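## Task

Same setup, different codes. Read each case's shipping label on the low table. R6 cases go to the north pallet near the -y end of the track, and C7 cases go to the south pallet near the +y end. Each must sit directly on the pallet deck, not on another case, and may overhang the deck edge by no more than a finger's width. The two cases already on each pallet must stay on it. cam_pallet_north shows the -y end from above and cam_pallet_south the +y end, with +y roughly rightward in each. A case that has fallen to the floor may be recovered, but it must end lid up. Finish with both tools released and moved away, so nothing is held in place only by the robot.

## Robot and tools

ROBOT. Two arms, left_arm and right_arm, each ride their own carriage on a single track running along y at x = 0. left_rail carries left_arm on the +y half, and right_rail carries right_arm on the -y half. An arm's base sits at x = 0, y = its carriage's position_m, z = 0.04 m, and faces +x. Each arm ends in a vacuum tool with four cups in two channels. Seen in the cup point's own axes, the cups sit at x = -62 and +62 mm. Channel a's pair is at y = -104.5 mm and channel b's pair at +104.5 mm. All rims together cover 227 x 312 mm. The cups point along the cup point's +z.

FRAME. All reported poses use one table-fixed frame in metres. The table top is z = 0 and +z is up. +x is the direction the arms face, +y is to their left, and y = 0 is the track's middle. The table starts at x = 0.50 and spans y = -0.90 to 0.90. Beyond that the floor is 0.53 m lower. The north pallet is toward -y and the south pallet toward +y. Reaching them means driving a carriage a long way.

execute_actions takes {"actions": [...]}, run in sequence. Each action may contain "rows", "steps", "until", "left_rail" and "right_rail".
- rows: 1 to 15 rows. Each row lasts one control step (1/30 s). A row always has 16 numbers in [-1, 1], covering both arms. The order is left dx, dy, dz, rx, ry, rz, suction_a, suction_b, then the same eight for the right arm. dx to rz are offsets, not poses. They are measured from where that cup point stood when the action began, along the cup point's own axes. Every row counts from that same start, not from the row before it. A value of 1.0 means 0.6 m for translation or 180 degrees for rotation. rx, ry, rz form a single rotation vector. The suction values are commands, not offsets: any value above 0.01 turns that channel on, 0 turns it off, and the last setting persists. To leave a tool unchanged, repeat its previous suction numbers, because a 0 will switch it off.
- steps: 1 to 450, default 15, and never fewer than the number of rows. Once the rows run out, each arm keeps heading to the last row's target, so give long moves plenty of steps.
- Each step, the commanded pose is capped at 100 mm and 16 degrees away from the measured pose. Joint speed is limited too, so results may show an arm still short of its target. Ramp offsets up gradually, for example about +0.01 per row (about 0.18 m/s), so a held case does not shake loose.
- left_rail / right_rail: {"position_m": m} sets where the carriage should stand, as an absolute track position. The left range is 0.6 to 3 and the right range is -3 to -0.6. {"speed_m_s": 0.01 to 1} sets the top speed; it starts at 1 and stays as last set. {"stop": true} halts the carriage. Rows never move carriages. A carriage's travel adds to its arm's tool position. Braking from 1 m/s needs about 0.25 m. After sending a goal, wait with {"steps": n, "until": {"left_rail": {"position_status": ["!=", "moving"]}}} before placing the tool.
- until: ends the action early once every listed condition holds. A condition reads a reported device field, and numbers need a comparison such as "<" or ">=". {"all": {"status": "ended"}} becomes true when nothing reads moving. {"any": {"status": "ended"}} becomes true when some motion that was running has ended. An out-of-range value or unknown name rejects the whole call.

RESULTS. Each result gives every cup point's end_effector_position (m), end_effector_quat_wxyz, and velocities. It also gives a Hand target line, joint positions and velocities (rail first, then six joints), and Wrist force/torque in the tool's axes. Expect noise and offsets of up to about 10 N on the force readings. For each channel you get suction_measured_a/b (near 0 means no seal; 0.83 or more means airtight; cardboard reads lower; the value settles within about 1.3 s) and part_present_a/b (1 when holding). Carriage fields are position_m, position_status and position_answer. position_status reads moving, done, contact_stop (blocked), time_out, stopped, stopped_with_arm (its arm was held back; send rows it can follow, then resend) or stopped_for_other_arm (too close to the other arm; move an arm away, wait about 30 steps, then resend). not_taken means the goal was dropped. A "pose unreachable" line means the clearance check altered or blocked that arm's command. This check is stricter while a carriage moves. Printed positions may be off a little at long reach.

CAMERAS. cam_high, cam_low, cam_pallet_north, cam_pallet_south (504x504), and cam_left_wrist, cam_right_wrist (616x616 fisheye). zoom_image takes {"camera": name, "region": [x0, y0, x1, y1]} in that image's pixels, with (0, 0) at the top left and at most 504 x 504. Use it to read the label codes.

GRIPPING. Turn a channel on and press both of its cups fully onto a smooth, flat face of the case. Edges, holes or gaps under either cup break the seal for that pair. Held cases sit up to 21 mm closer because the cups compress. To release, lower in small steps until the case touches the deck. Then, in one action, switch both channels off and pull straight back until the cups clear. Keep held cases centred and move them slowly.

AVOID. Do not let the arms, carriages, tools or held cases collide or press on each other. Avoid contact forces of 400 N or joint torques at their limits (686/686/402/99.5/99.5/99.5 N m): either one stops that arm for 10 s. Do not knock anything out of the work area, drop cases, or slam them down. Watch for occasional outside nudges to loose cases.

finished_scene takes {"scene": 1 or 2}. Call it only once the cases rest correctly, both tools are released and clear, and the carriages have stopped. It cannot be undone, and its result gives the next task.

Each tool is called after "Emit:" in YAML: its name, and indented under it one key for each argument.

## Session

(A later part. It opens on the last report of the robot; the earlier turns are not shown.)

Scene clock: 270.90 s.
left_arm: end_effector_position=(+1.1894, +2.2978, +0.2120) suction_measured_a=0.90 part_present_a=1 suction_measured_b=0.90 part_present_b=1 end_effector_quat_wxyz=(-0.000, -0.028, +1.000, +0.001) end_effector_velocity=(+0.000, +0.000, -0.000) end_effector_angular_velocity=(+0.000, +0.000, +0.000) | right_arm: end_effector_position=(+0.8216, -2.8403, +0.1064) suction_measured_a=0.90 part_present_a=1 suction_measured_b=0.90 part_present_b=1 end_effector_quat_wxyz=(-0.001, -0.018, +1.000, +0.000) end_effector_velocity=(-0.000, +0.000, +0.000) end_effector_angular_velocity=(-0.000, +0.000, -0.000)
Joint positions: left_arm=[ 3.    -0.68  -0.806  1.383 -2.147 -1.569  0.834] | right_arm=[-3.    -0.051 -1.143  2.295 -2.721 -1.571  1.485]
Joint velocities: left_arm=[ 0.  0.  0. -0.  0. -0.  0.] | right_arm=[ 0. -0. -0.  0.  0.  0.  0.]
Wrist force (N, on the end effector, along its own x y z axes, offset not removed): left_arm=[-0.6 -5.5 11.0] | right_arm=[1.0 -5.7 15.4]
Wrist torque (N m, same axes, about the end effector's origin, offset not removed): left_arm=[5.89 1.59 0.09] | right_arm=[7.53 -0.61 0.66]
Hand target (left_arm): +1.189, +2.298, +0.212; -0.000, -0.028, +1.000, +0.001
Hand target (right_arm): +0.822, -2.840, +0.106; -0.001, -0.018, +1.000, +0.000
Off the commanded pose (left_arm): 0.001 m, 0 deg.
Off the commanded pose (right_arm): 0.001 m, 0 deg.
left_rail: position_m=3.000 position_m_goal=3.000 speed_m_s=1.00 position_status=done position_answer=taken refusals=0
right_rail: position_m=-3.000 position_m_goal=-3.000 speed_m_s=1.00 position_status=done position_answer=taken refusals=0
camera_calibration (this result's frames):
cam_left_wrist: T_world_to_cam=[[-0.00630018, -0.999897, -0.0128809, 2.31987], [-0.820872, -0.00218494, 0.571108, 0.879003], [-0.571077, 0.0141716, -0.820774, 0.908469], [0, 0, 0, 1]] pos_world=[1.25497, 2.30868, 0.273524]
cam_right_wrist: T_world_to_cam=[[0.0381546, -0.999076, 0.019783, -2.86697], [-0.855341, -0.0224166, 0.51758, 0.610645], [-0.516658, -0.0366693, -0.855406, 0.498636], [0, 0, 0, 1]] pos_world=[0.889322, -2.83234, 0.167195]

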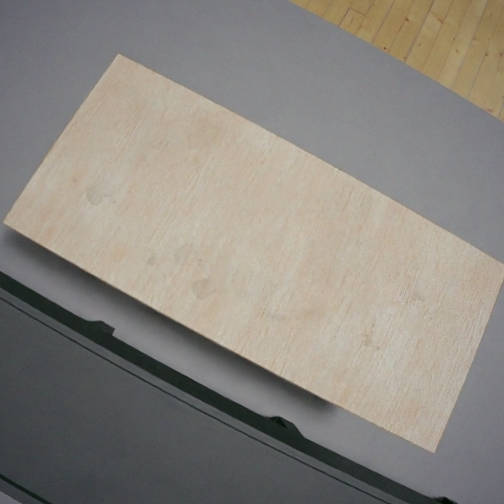

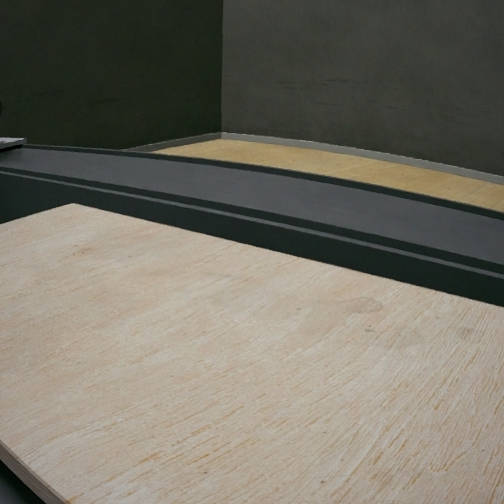

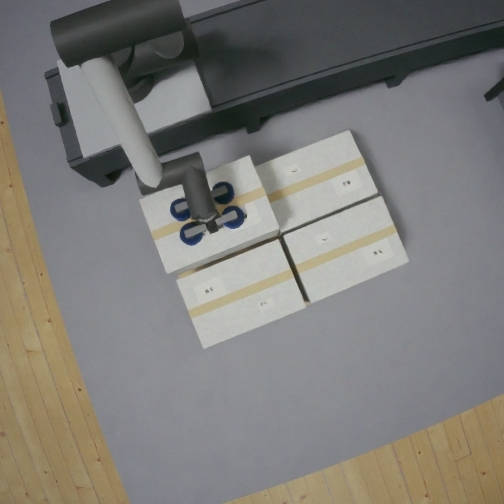

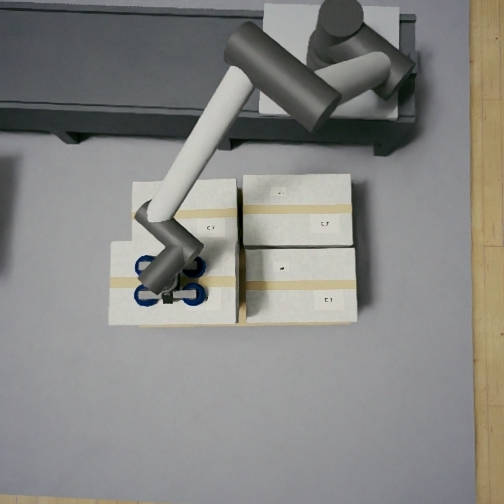

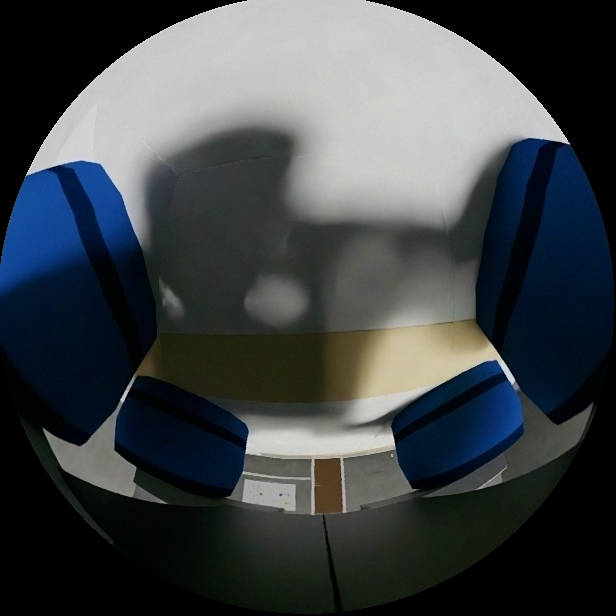

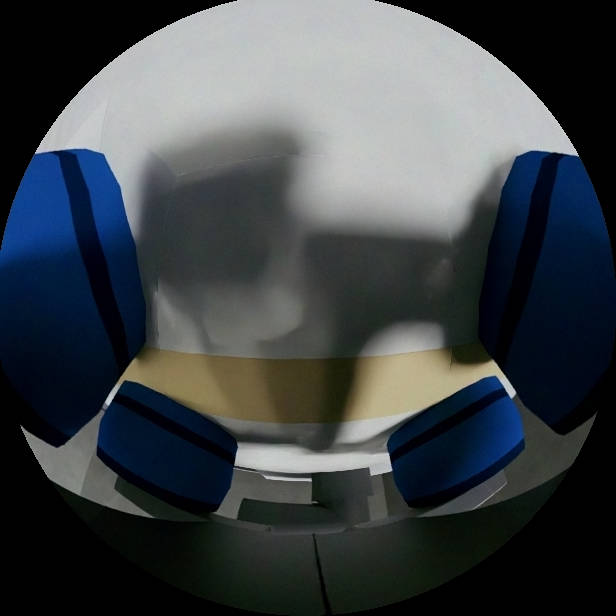

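Emit:
execute_actions:
  actions:
    - {"rows":[[-0.004,0,0.01,0,0,-0.001,1,1,0,0,0.008,0,0,0,1,1],[-0.008,0,0.03,0,0,-0.002,1,1,0,0,0.022,0,0,0,1,1],[-0.012,0,0.06,0,0,-0.003,1,1,0,0,0.042,0,0,0,1,1],[-0.014,0,0.095,0,0,-0.003,1,1,0,0,0.066,0,0,0,1,1],[-0.016,0,0.135,0,0,-0.003,1,1,0,0,0.092,0,0,0,1,1],[-0.016,0,0.175,0,0,-0.003,1,1,0,0,0.12,0,0,0,1,1],[-0.016,0,0.215,0,0,-0.003,1,1,0,0,0.148,0,0,0,1,1],[-0.016,0,0.255,0,0,-0.003,1,1,0,0,0.176,0,0,0,1,1],[-0.016,0,0.295,0,0,-0.003,1,1,-0.001,0,0.204,0,0,0,1,1],[-0.016,0,0.335,0,0,-0.003,1,1,-0.001,0,0.232,0,0,0,1,1],[-0.016,0,0.375,0,0,-0.003,1,1,-0.001,0,0.26,0,0,0,1,1],[-0.015,0,0.415,0,0,-0.003,1,1,-0.001,0,0.288,0,0,0,1,1],[-0.014,0,0.455,0,0,-0.003,1,1,-0.001,0,0.316,0,0,0,1,1],[-0.012,0,0.5,0,0,-0.003,1,1,-0.001,0,0.345,0,0,0,1,1],[-0.009,-0.001,0.553,0,0,-0.003,1,1,-0.001,0,0.373,0,0,0,1,1]],"steps":21}

Scene clock: 280.40 s.
left_arm: end_effector_position=(+1.1902, +2.3020, -0.1013) suction_measured_a=0.90 part_present_a=1 suction_measured_b=0.90 part_present_b=1 end_effector_quat_wxyz=(-0.001, -0.033, +0.999, +0.002) end_effector_velocity=(+0.030, -0.026, -0.208) end_effector_angular_velocity=(-0.019, -0.023, -0.001) | right_arm: end_effector_position=(+0.8184, -2.8406, -0.1076) suction_measured_a=0.90 part_present_a=1 suction_measured_b=0.90 part_present_b=1 end_effector_quat_wxyz=(-0.002, -0.018, +1.000, +0.000) end_effector_velocity=(+0.025, +0.001, -0.108) end_effector_angular_velocity=(-0.001, -0.029, +0.000)
Joint positions: left_arm=[ 3.    -0.677 -0.564  1.418 -2.421 -1.57   0.828] | right_arm=[-3.    -0.051 -0.821  2.304 -3.049 -1.571  1.484]
Joint velocities: left_arm=[ 0.    -0.001  0.212 -0.089 -0.152  0.    -0.   ] | right_arm=[ 0.     0.003  0.178 -0.047 -0.16  -0.     0.003]
Wrist force (N, on the end effector, along its own x y z axes, offset not removed): left_arm=[3.6 1.3 57.3] | right_arm=[-6.4 -2.9 33.8]
Wrist torque (N m, same axes, about the end effector's origin, offset not removed): left_arm=[7.61 2.48 -0.26] | right_arm=[8.83 -0.49 0.94]
Hand target (left_arm): +1.194, +2.299, -0.120; -0.000, -0.033, +0.999, +0.001
Hand target (right_arm): +0.821, -2.840, -0.117; -0.001, -0.018, +1.000, +0.000
Off the commanded pose (left_arm): 0.019 m, 0 deg.
Off the commanded pose (right_arm): 0.010 m, 0 deg.
left_rail: position_m=3.000 position_m_goal=3.000 speed_m_s=1.00 position_status=done position_answer=taken refusals=0
right_rail: position_m=-3.000 position_m_goal=-3.000 speed_m_s=1.00 position_status=done position_answer=taken refusals=0
camera_calibration (this result's frames):
cam_left_wrist: T_world_to_cam=[[0.0031798, -0.999886, -0.0147807, 2.30855], [-0.819348, -0.0110788, 0.57319, 1.0775], [-0.573288, 0.0102879, -0.819289, 0.663439], [0, 0, 0, 1]] pos_world=[1.25584, 2.3134, -0.0399394]
cam_right_wrist: T_world_to_cam=[[0.0383283, -0.99907, 0.0197652, -2.86308], [-0.853648, -0.0224546, 0.520366, 0.717507], [-0.519438, -0.0368173, -0.853714, 0.315899], [0, 0, 0, 1]] pos_world=[0.886325, -2.83267, -0.0470901]

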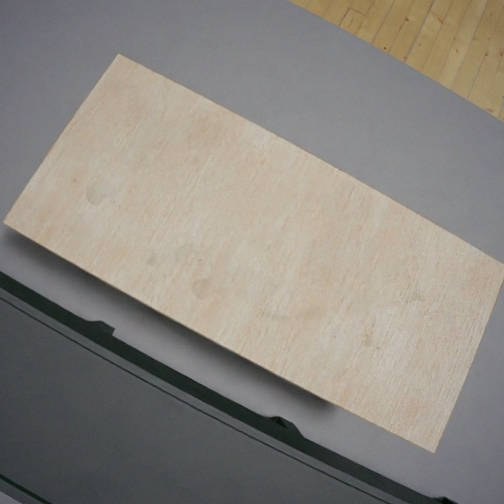

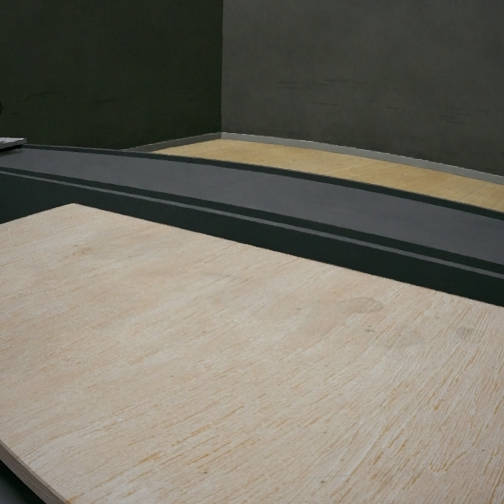

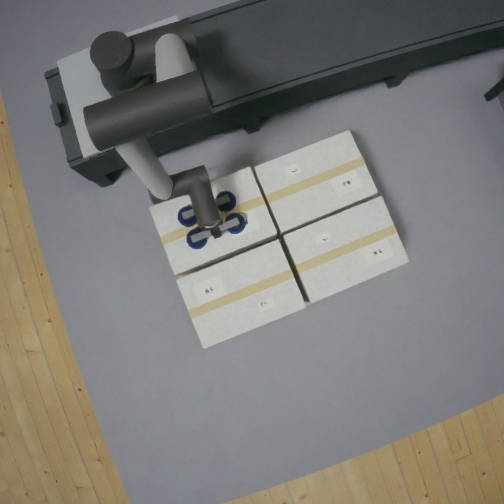

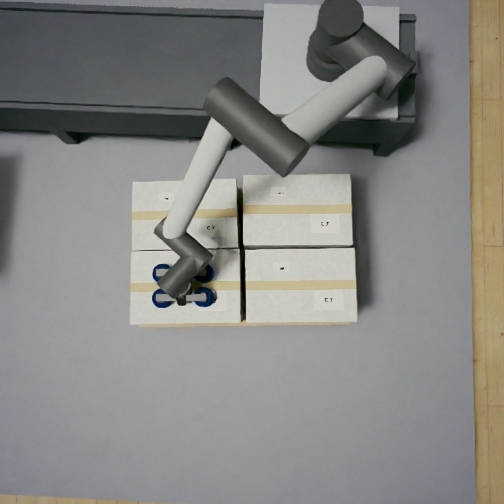

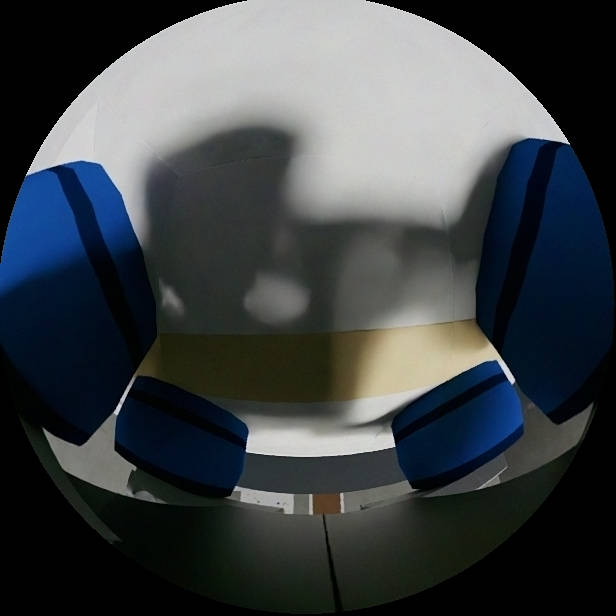

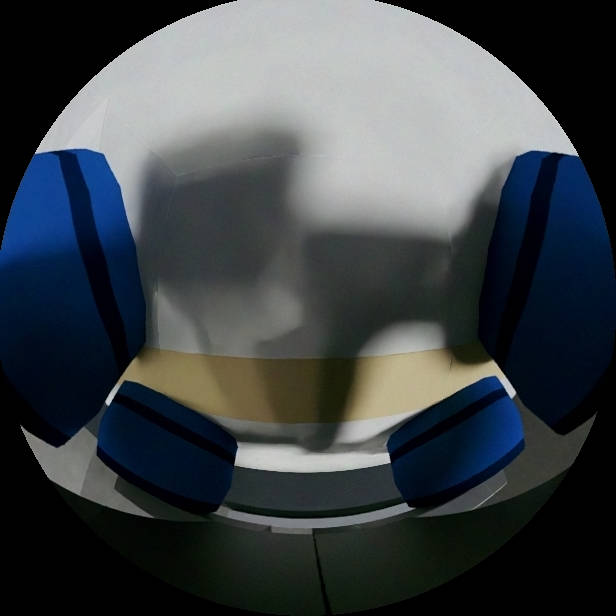

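Emit:
execute_actions:
  actions: []

Emit:
zoom_image:
  camera: "cam_pallet_south"
  region: [115, 210, 265, 345]

Emit:
zoom_image:
  camera: "cam_pallet_north"
  region: [120, 130, 320, 330]

Scene clock: 282.73 s.
left_arm: end_effector_position=(+1.1938, +2.2989, -0.1196) suction_measured_a=0.90 part_present_a=1 suction_measured_b=0.90 part_present_b=1 end_effector_quat_wxyz=(-0.000, -0.033, +0.999, +0.001) end_effector_velocity=(-0.000, +0.000, -0.000) end_effector_angular_velocity=(+0.000, +0.000, +0.000) | right_arm: end_effector_position=(+0.8210, -2.8403, -0.1174) suction_measured_a=0.90 part_present_a=1 suction_measured_b=0.90 part_present_b=1 end_effector_quat_wxyz=(-0.001, -0.018, +1.000, +0.000) end_effector_velocity=(+0.000, +0.000, +0.000) end_effector_angular_velocity=(-0.000, -0.000, -0.000)
Joint positions: left_arm=[ 3.    -0.677 -0.545  1.408 -2.433 -1.569  0.827] | right_arm=[-3.    -0.051 -0.805  2.299 -3.063 -1.571  1.485]
Joint velocities: left_arm=[ 0.  0.  0. -0.  0.  0. -0.] | right_arm=[ 0.  0. -0.  0.  0. -0.  0.]
Wrist force (N, on the end effector, along its own x y z axes, offset not removed): left_arm=[-1.4 -6.7 9.3] | right_arm=[1.9 -7.7 13.5]
Wrist torque (N m, same axes, about the end effector's origin, offset not removed): left_arm=[5.86 1.67 -0.01] | right_arm=[7.08 -0.73 0.56]
Hand target (left_arm): +1.194, +2.299, -0.120; -0.000, -0.033, +0.999, +0.001
Hand target (right_arm): +0.821, -2.840, -0.117; -0.001, -0.018, +1.000, +0.000
Off the commanded pose (left_arm): 0.001 m, 0 deg.
Off the commanded pose (right_arm): 0.001 m, 0 deg.
left_rail: position_m=3.000 position_m_goal=3.000 speed_m_s=1.00 position_status=done position_answer=taken refusals=0
right_rail: position_m=-3.000 position_m_goal=-3.000 speed_m_s=1.00 position_status=done position_answer=taken refusals=0
camera_calibration (this result's frames):
cam_left_wrist: T_world_to_cam=[[0.00312393, -0.999912, -0.0129314, 2.30559], [-0.820796, -0.00995057, 0.571134, 1.08976], [-0.571212, 0.00882989, -0.820755, 0.651235], [0, 0, 0, 1]] pos_world=[1.25926, 2.31048, -0.0580789]
cam_right_wrist: T_world_to_cam=[[0.0381651, -0.999076, 0.0197632, -2.86256], [-0.855204, -0.0224262, 0.517806, 0.725904], [-0.516884, -0.0366637, -0.85527, 0.307082], [0, 0, 0, 1]] pos_world=[0.888772, -2.83238, -0.0566663]

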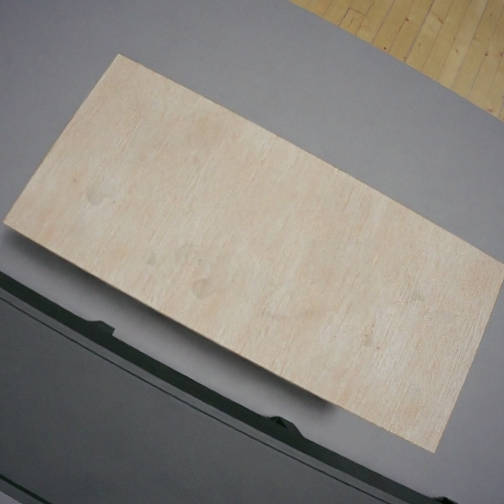

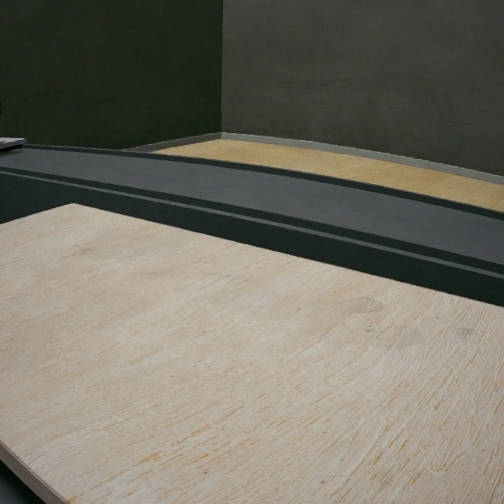

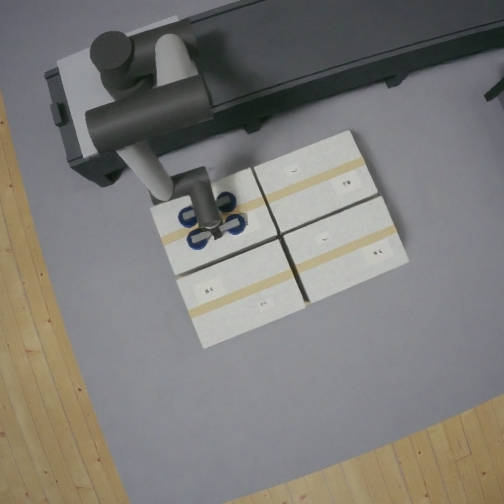

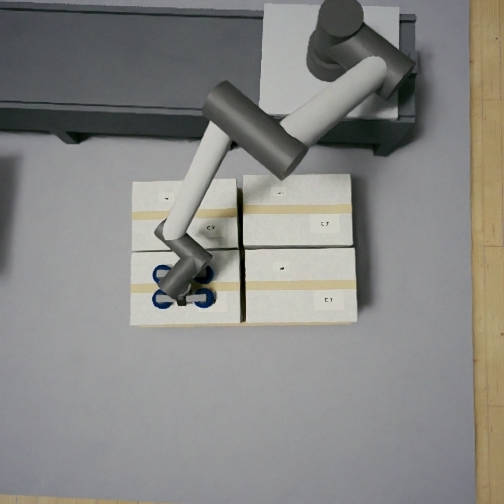

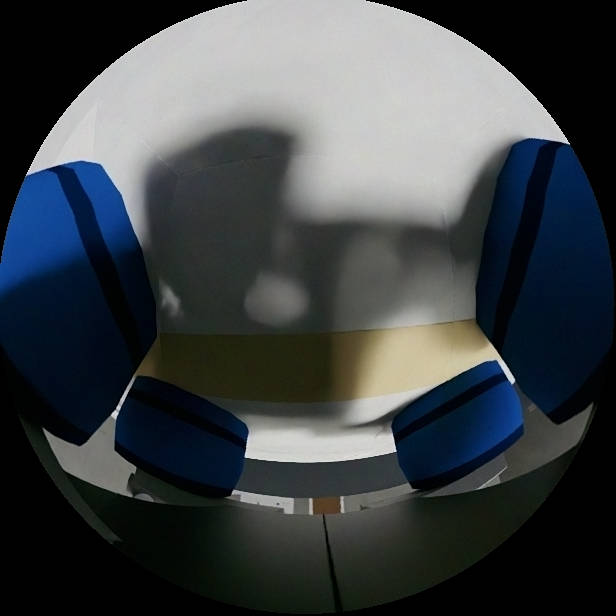

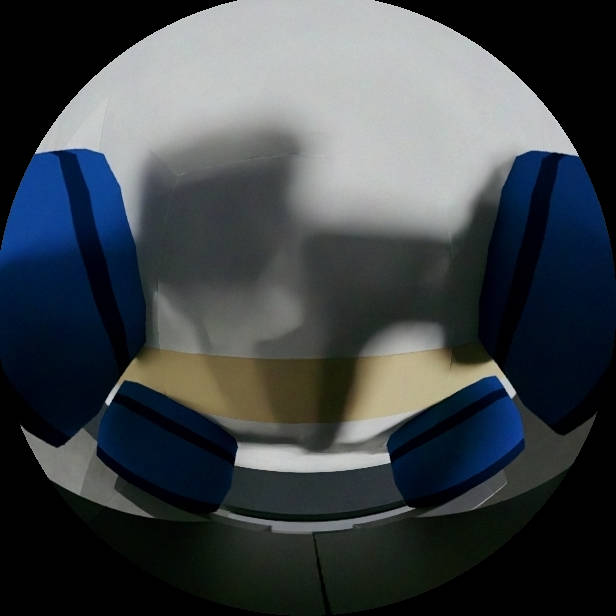

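Region (115, 210, 265, 345) of cam_pallet_south's 504x504 image, scaled by 3.360, with more detail than that image has; it fills the top 454 rows of this view, and the rest is white.

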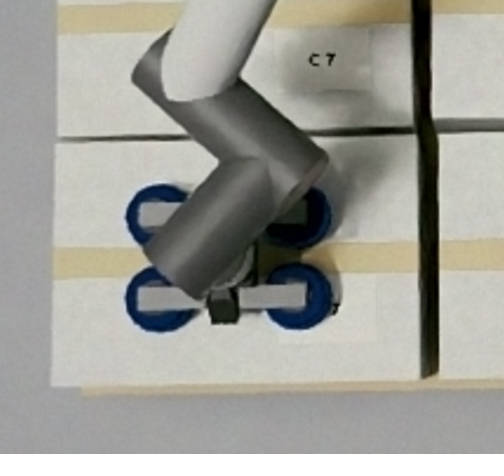

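Region (120, 130, 320, 330) of cam_pallet_north's 504x504 image, scaled by 2.520, with more detail than that image has.

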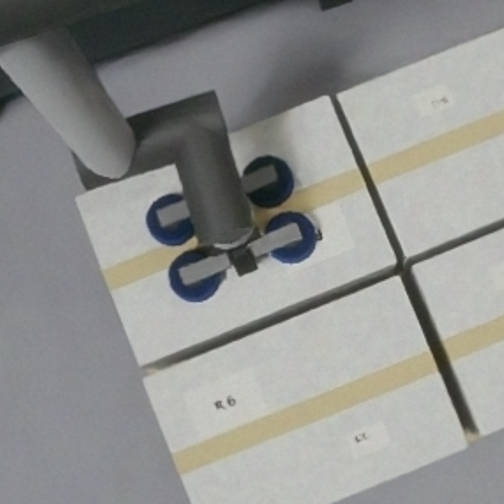

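Emit:
execute_actions:
  actions:
    - {"rows":[[0,0,0.004,0,0,0,1,1,0,0,0.003,0,0,0,1,1],[0,0,0.008,0,0,0,1,1,0,0,0.006,0,0,0,1,1],[0,0,0.011,0,0,0,1,1,0,0,0.008,0,0,0,1,1]],"steps":4}

Scene clock: 288.30 s.
left_arm: end_effector_position=(+1.1937, +2.2990, -0.1225) suction_measured_a=0.90 part_present_a=1 suction_measured_b=0.90 part_present_b=1 end_effector_quat_wxyz=(-0.000, -0.033, +0.999, +0.001) end_effector_velocity=(-0.002, +0.002, -0.039) end_effector_angular_velocity=(+0.003, +0.004, +0.000) | right_arm: end_effector_position=(+0.8210, -2.8403, -0.1195) suction_measured_a=0.90 part_present_a=1 suction_measured_b=0.90 part_present_b=1 end_effector_quat_wxyz=(-0.001, -0.018, +1.000, +0.000) end_effector_velocity=(-0.001, +0.000, -0.027) end_effector_angular_velocity=(+0.000, +0.003, +0.000)
Joint positions: left_arm=[ 3.    -0.677 -0.542  1.408 -2.435 -1.569  0.827] | right_arm=[-3.    -0.051 -0.802  2.299 -3.066 -1.571  1.485]
Joint velocities: left_arm=[ 0.     0.     0.033 -0.004 -0.024 -0.    -0.   ] | right_arm=[ 0.    -0.     0.041 -0.005 -0.033  0.    -0.   ]
Wrist force (N, on the end effector, along its own x y z axes, offset not removed): left_arm=[-1.4 -5.1 5.7] | right_arm=[-3.3 -1.7 12.7]
Wrist torque (N m, same axes, about the end effector's origin, offset not removed): left_arm=[6.10 1.76 0.01] | right_arm=[8.03 -0.15 0.71]
Hand target (left_arm): +1.194, +2.299, -0.126; -0.000, -0.033, +0.999, +0.001
Hand target (right_arm): +0.821, -2.840, -0.122; -0.001, -0.018, +1.000, +0.000
Off the commanded pose (left_arm): 0.004 m, 0 deg.
Off the commanded pose (right_arm): 0.003 m, 0 deg.
left_rail: position_m=3.000 position_m_goal=3.000 speed_m_s=1.00 position_status=done position_answer=taken refusals=0
right_rail: position_m=-3.000 position_m_goal=-3.000 speed_m_s=1.00 position_status=done position_answer=taken refusals=0
camera_calibration (this result's frames):
cam_left_wrist: T_world_to_cam=[[0.00312369, -0.999911, -0.0129821, 2.30561], [-0.820772, -0.00997972, 0.571169, 1.09138], [-0.571248, 0.00887121, -0.82073, 0.648778], [0, 0, 0, 1]] pos_world=[1.25919, 2.31054, -0.0609612]
cam_right_wrist: T_world_to_cam=[[0.0381637, -0.999076, 0.019754, -2.86252], [-0.855225, -0.0224312, 0.517771, 0.726997], [-0.516849, -0.0366542, -0.855291, 0.305297], [0, 0, 0, 1]] pos_world=[0.888783, -2.83238, -0.0587537]

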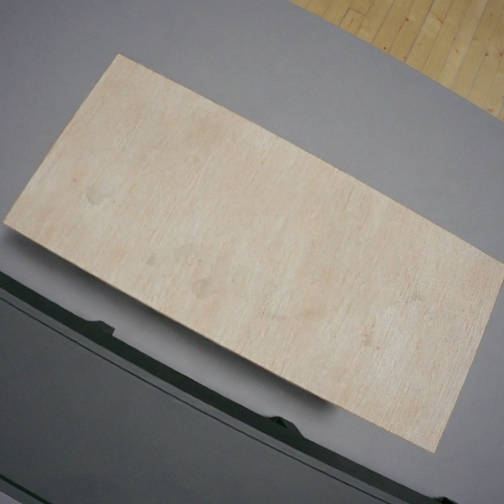

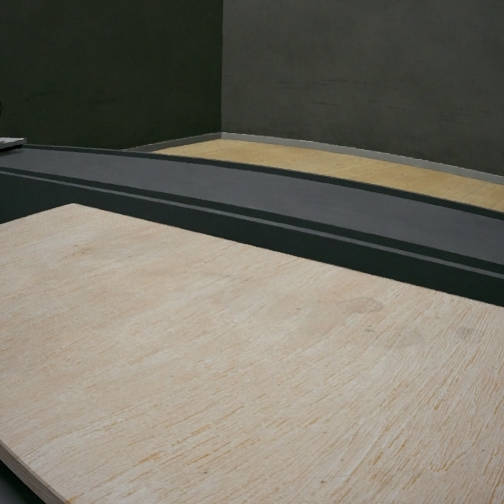

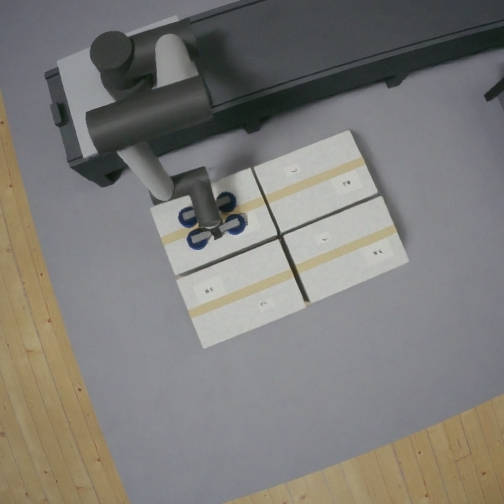

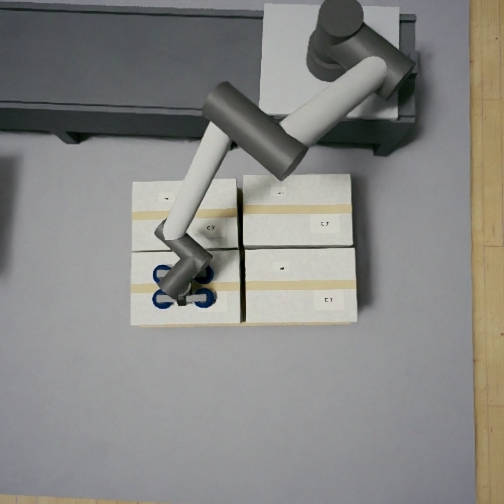

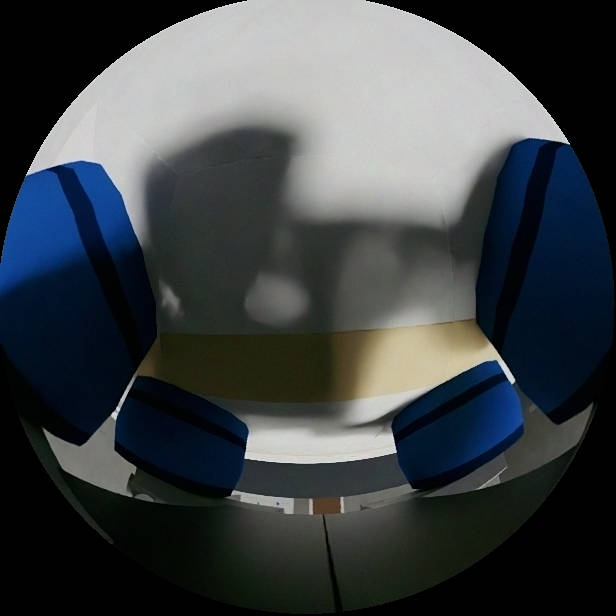

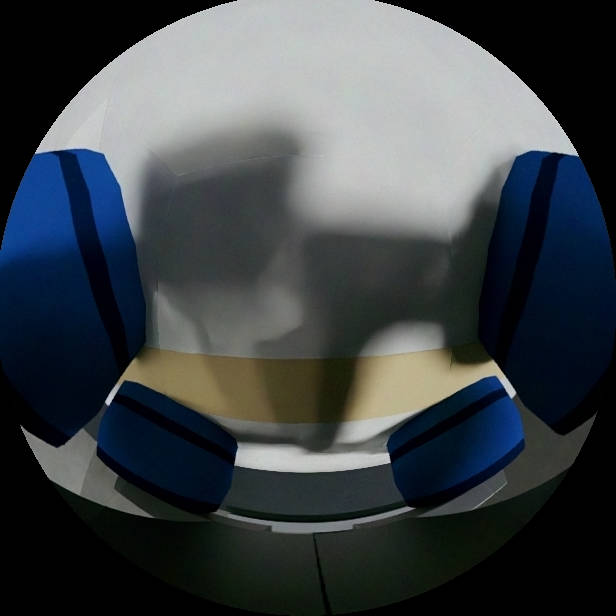

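Emit:
execute_actions:
  actions:
    - {"rows":[[0,0,0.0117,0,0,0,1,1,0,0,0.0078,0,0,0,1,1]],"steps":2}

Scene clock: 290.73 s.
left_arm: end_effector_position=(+1.1938, +2.2989, -0.1268) suction_measured_a=0.90 part_present_a=1 suction_measured_b=0.90 part_present_b=1 end_effector_quat_wxyz=(+0.000, -0.033, +0.999, +0.001) end_effector_velocity=(+0.002, -0.002, -0.019) end_effector_angular_velocity=(-0.004, -0.005, -0.000) | right_arm: end_effector_position=(+0.8210, -2.8403, -0.1226) suction_measured_a=0.90 part_present_a=1 suction_measured_b=0.90 part_present_b=1 end_effector_quat_wxyz=(-0.001, -0.018, +1.000, +0.000) end_effector_velocity=(+0.001, -0.000, -0.013) end_effector_angular_velocity=(-0.000, -0.002, -0.000)
Joint positions: left_arm=[ 3.    -0.677 -0.538  1.407 -2.438 -1.569  0.827] | right_arm=[-3.    -0.051 -0.797  2.298 -3.07  -1.571  1.485]
Joint velocities: left_arm=[ 0.     0.     0.018 -0.005 -0.019 -0.     0.   ] | right_arm=[ 0.     0.     0.021 -0.004 -0.019  0.     0.   ]
Wrist force (N, on the end effector, along its own x y z axes, offset not removed): left_arm=[-1.7 -3.7 1.6] | right_arm=[1.8 -5.4 8.7]
Wrist torque (N m, same axes, about the end effector's origin, offset not removed): left_arm=[5.40 1.91 -0.21] | right_arm=[6.98 -0.84 0.61]
Hand target (left_arm): +1.194, +2.299, -0.129; -0.000, -0.033, +0.999, +0.001
Hand target (right_arm): +0.821, -2.840, -0.124; -0.001, -0.018, +1.000, +0.000
Off the commanded pose (left_arm): 0.003 m, 0 deg.
Off the commanded pose (right_arm): 0.002 m, 0 deg.
left_rail: position_m=3.000 position_m_goal=3.000 speed_m_s=1.00 position_status=done position_answer=taken refusals=0
right_rail: position_m=-3.000 position_m_goal=-3.000 speed_m_s=1.00 position_status=done position_answer=taken refusals=0
camera_calibration (this result's frames):
cam_left_wrist: T_world_to_cam=[[0.00312528, -0.999912, -0.0128802, 2.3055], [-0.820844, -0.00992169, 0.571066, 1.09387], [-0.571144, 0.0087879, -0.820803, 0.645321], [0, 0, 0, 1]] pos_world=[1.25926, 2.31048, -0.0652942]
cam_right_wrist: T_world_to_cam=[[0.0381636, -0.999076, 0.0197546, -2.86246], [-0.855229, -0.0224311, 0.517764, 0.728592], [-0.516843, -0.0366544, -0.855295, 0.302625], [0, 0, 0, 1]] pos_world=[0.888765, -2.83238, -0.0618582]

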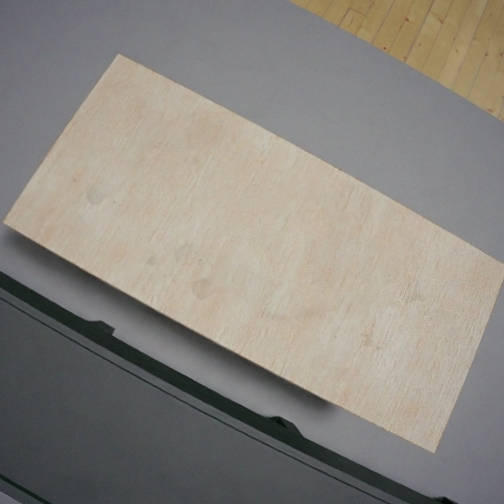

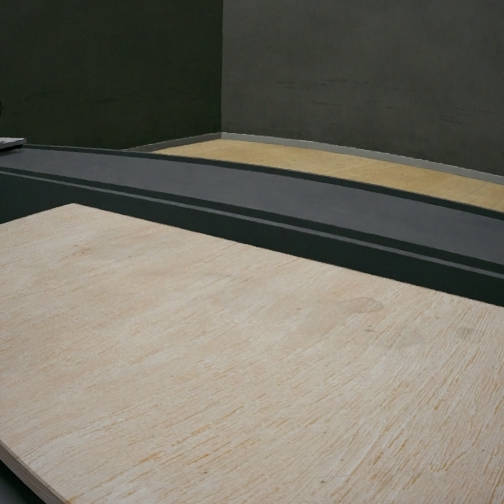

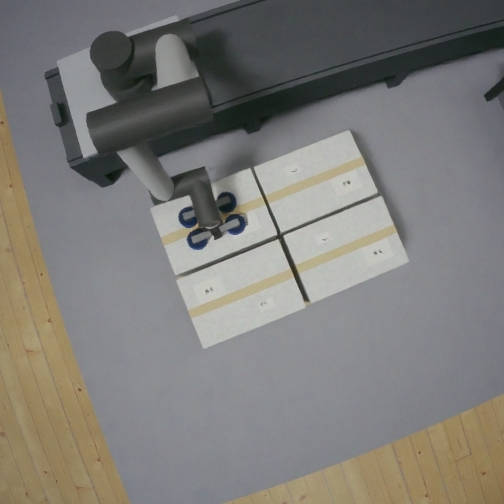

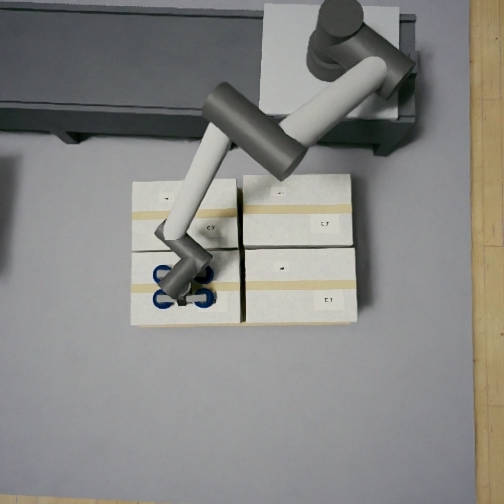

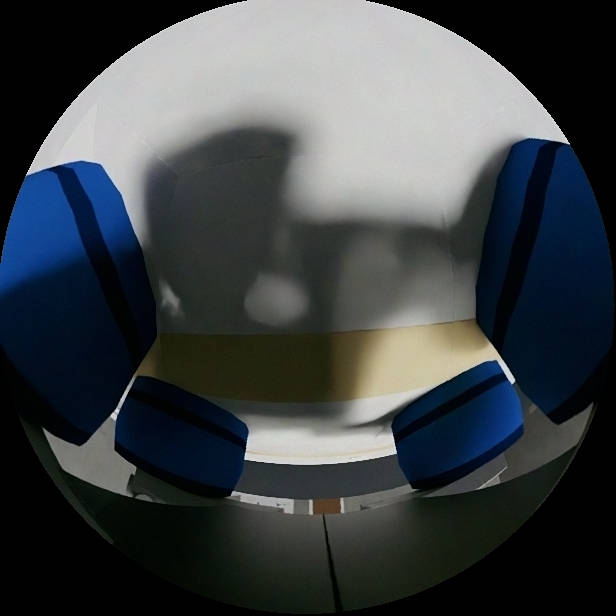

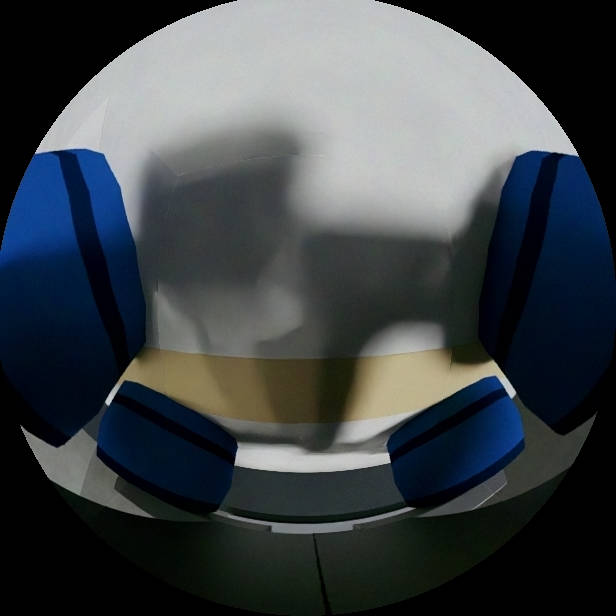

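Emit:
execute_actions:
  actions: []

Scene clock: 292.10 s.
left_arm: end_effector_position=(+1.1937, +2.2990, -0.1295) suction_measured_a=0.90 part_present_a=1 suction_measured_b=0.90 part_present_b=1 end_effector_quat_wxyz=(-0.000, -0.033, +0.999, +0.001) end_effector_velocity=(-0.000, +0.000, -0.000) end_effector_angular_velocity=(+0.000, +0.000, +0.000) | right_arm: end_effector_position=(+0.8210, -2.8403, -0.1242) suction_measured_a=0.90 part_present_a=1 suction_measured_b=0.90 part_present_b=1 end_effector_quat_wxyz=(-0.001, -0.018, +1.000, +0.000) end_effector_velocity=(-0.000, +0.000, -0.000) end_effector_angular_velocity=(+0.000, +0.000, -0.000)
Joint positions: left_arm=[ 3.    -0.677 -0.536  1.407 -2.44  -1.569  0.827] | right_arm=[-3.    -0.051 -0.795  2.298 -3.072 -1.571  1.485]
Joint velocities: left_arm=[ 0. -0.  0.  0. -0.  0. -0.] | right_arm=[ 0.  0.  0.  0. -0.  0.  0.]
Wrist force (N, on the end effector, along its own x y z axes, offset not removed): left_arm=[-1.8 -3.7 11.5] | right_arm=[-4.7 -3.7 14.2]
Wrist torque (N m, same axes, about the end effector's origin, offset not removed): left_arm=[6.19 1.62 -0.04] | right_arm=[7.80 0.24 0.66]
Hand target (left_arm): +1.194, +2.299, -0.129; -0.000, -0.033, +0.999, +0.001
Hand target (right_arm): +0.821, -2.840, -0.124; -0.001, -0.018, +1.000, +0.000
Off the commanded pose (left_arm): 0.000 m, 0 deg.
Off the commanded pose (right_arm): 0.000 m, 0 deg.
left_rail: position_m=3.000 position_m_goal=3.000 speed_m_s=1.00 position_status=done position_answer=taken refusals=0
right_rail: position_m=-3.000 position_m_goal=-3.000 speed_m_s=1.00 position_status=done position_answer=taken refusals=0
camera_calibration (this result's frames):
cam_left_wrist: T_world_to_cam=[[0.00312363, -0.999911, -0.0129863, 2.30554], [-0.820769, -0.0099821, 0.571173, 1.09538], [-0.571252, 0.00887463, -0.820727, 0.643006], [0, 0, 0, 1]] pos_world=[1.25917, 2.31056, -0.0679773]
cam_right_wrist: T_world_to_cam=[[0.0381641, -0.999076, 0.019753, -2.86243], [-0.855218, -0.0224316, 0.517782, 0.729393], [-0.516861, -0.0366538, -0.855284, 0.301296], [0, 0, 0, 1]] pos_world=[0.88876, -2.83238, -0.0634322]

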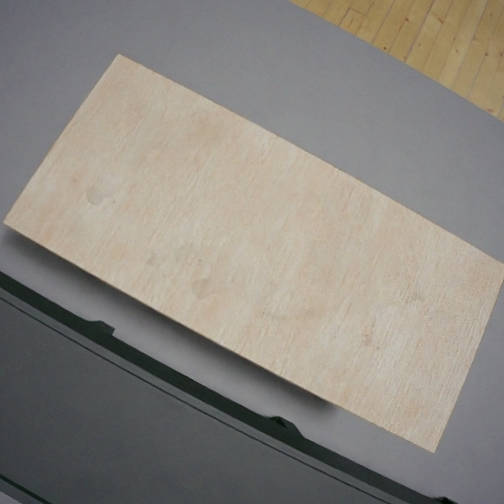

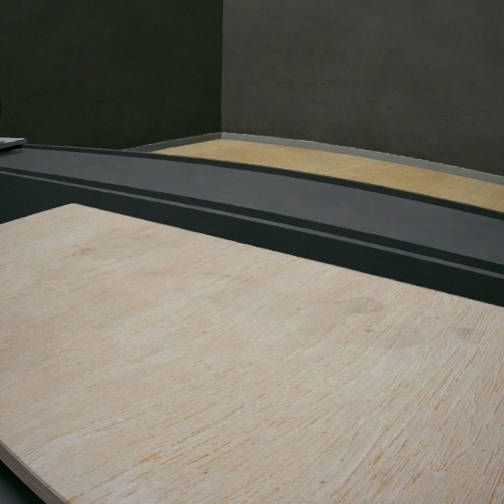

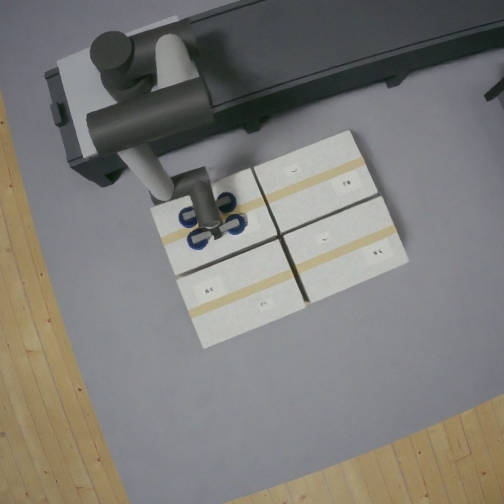

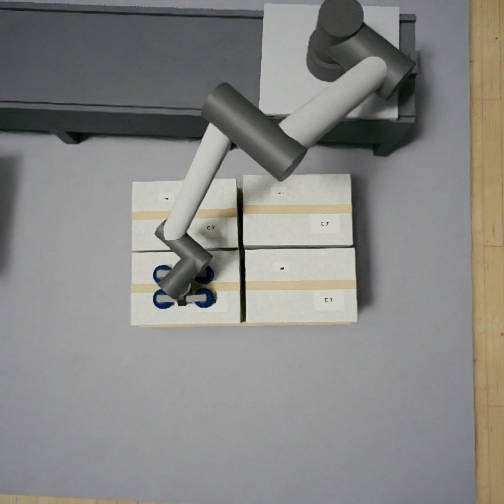

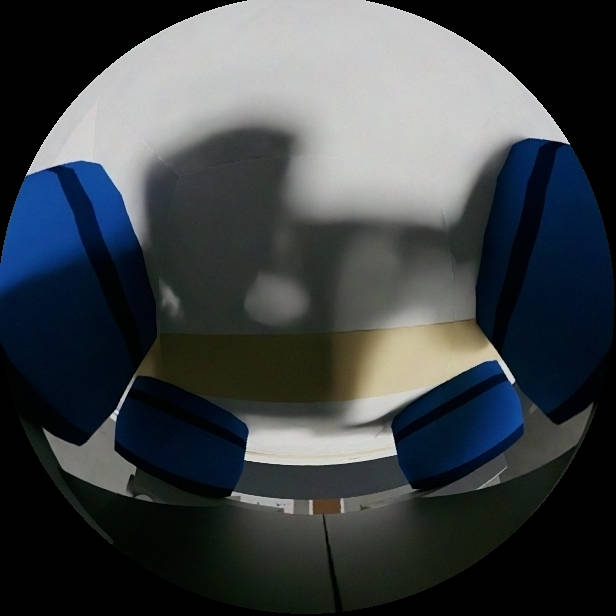

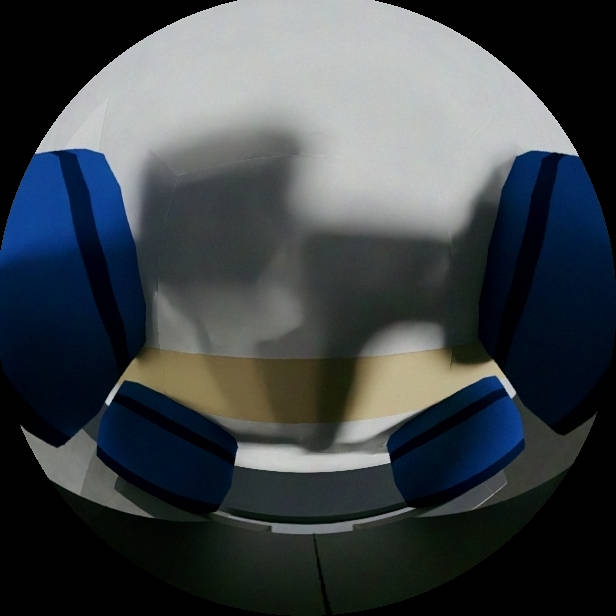

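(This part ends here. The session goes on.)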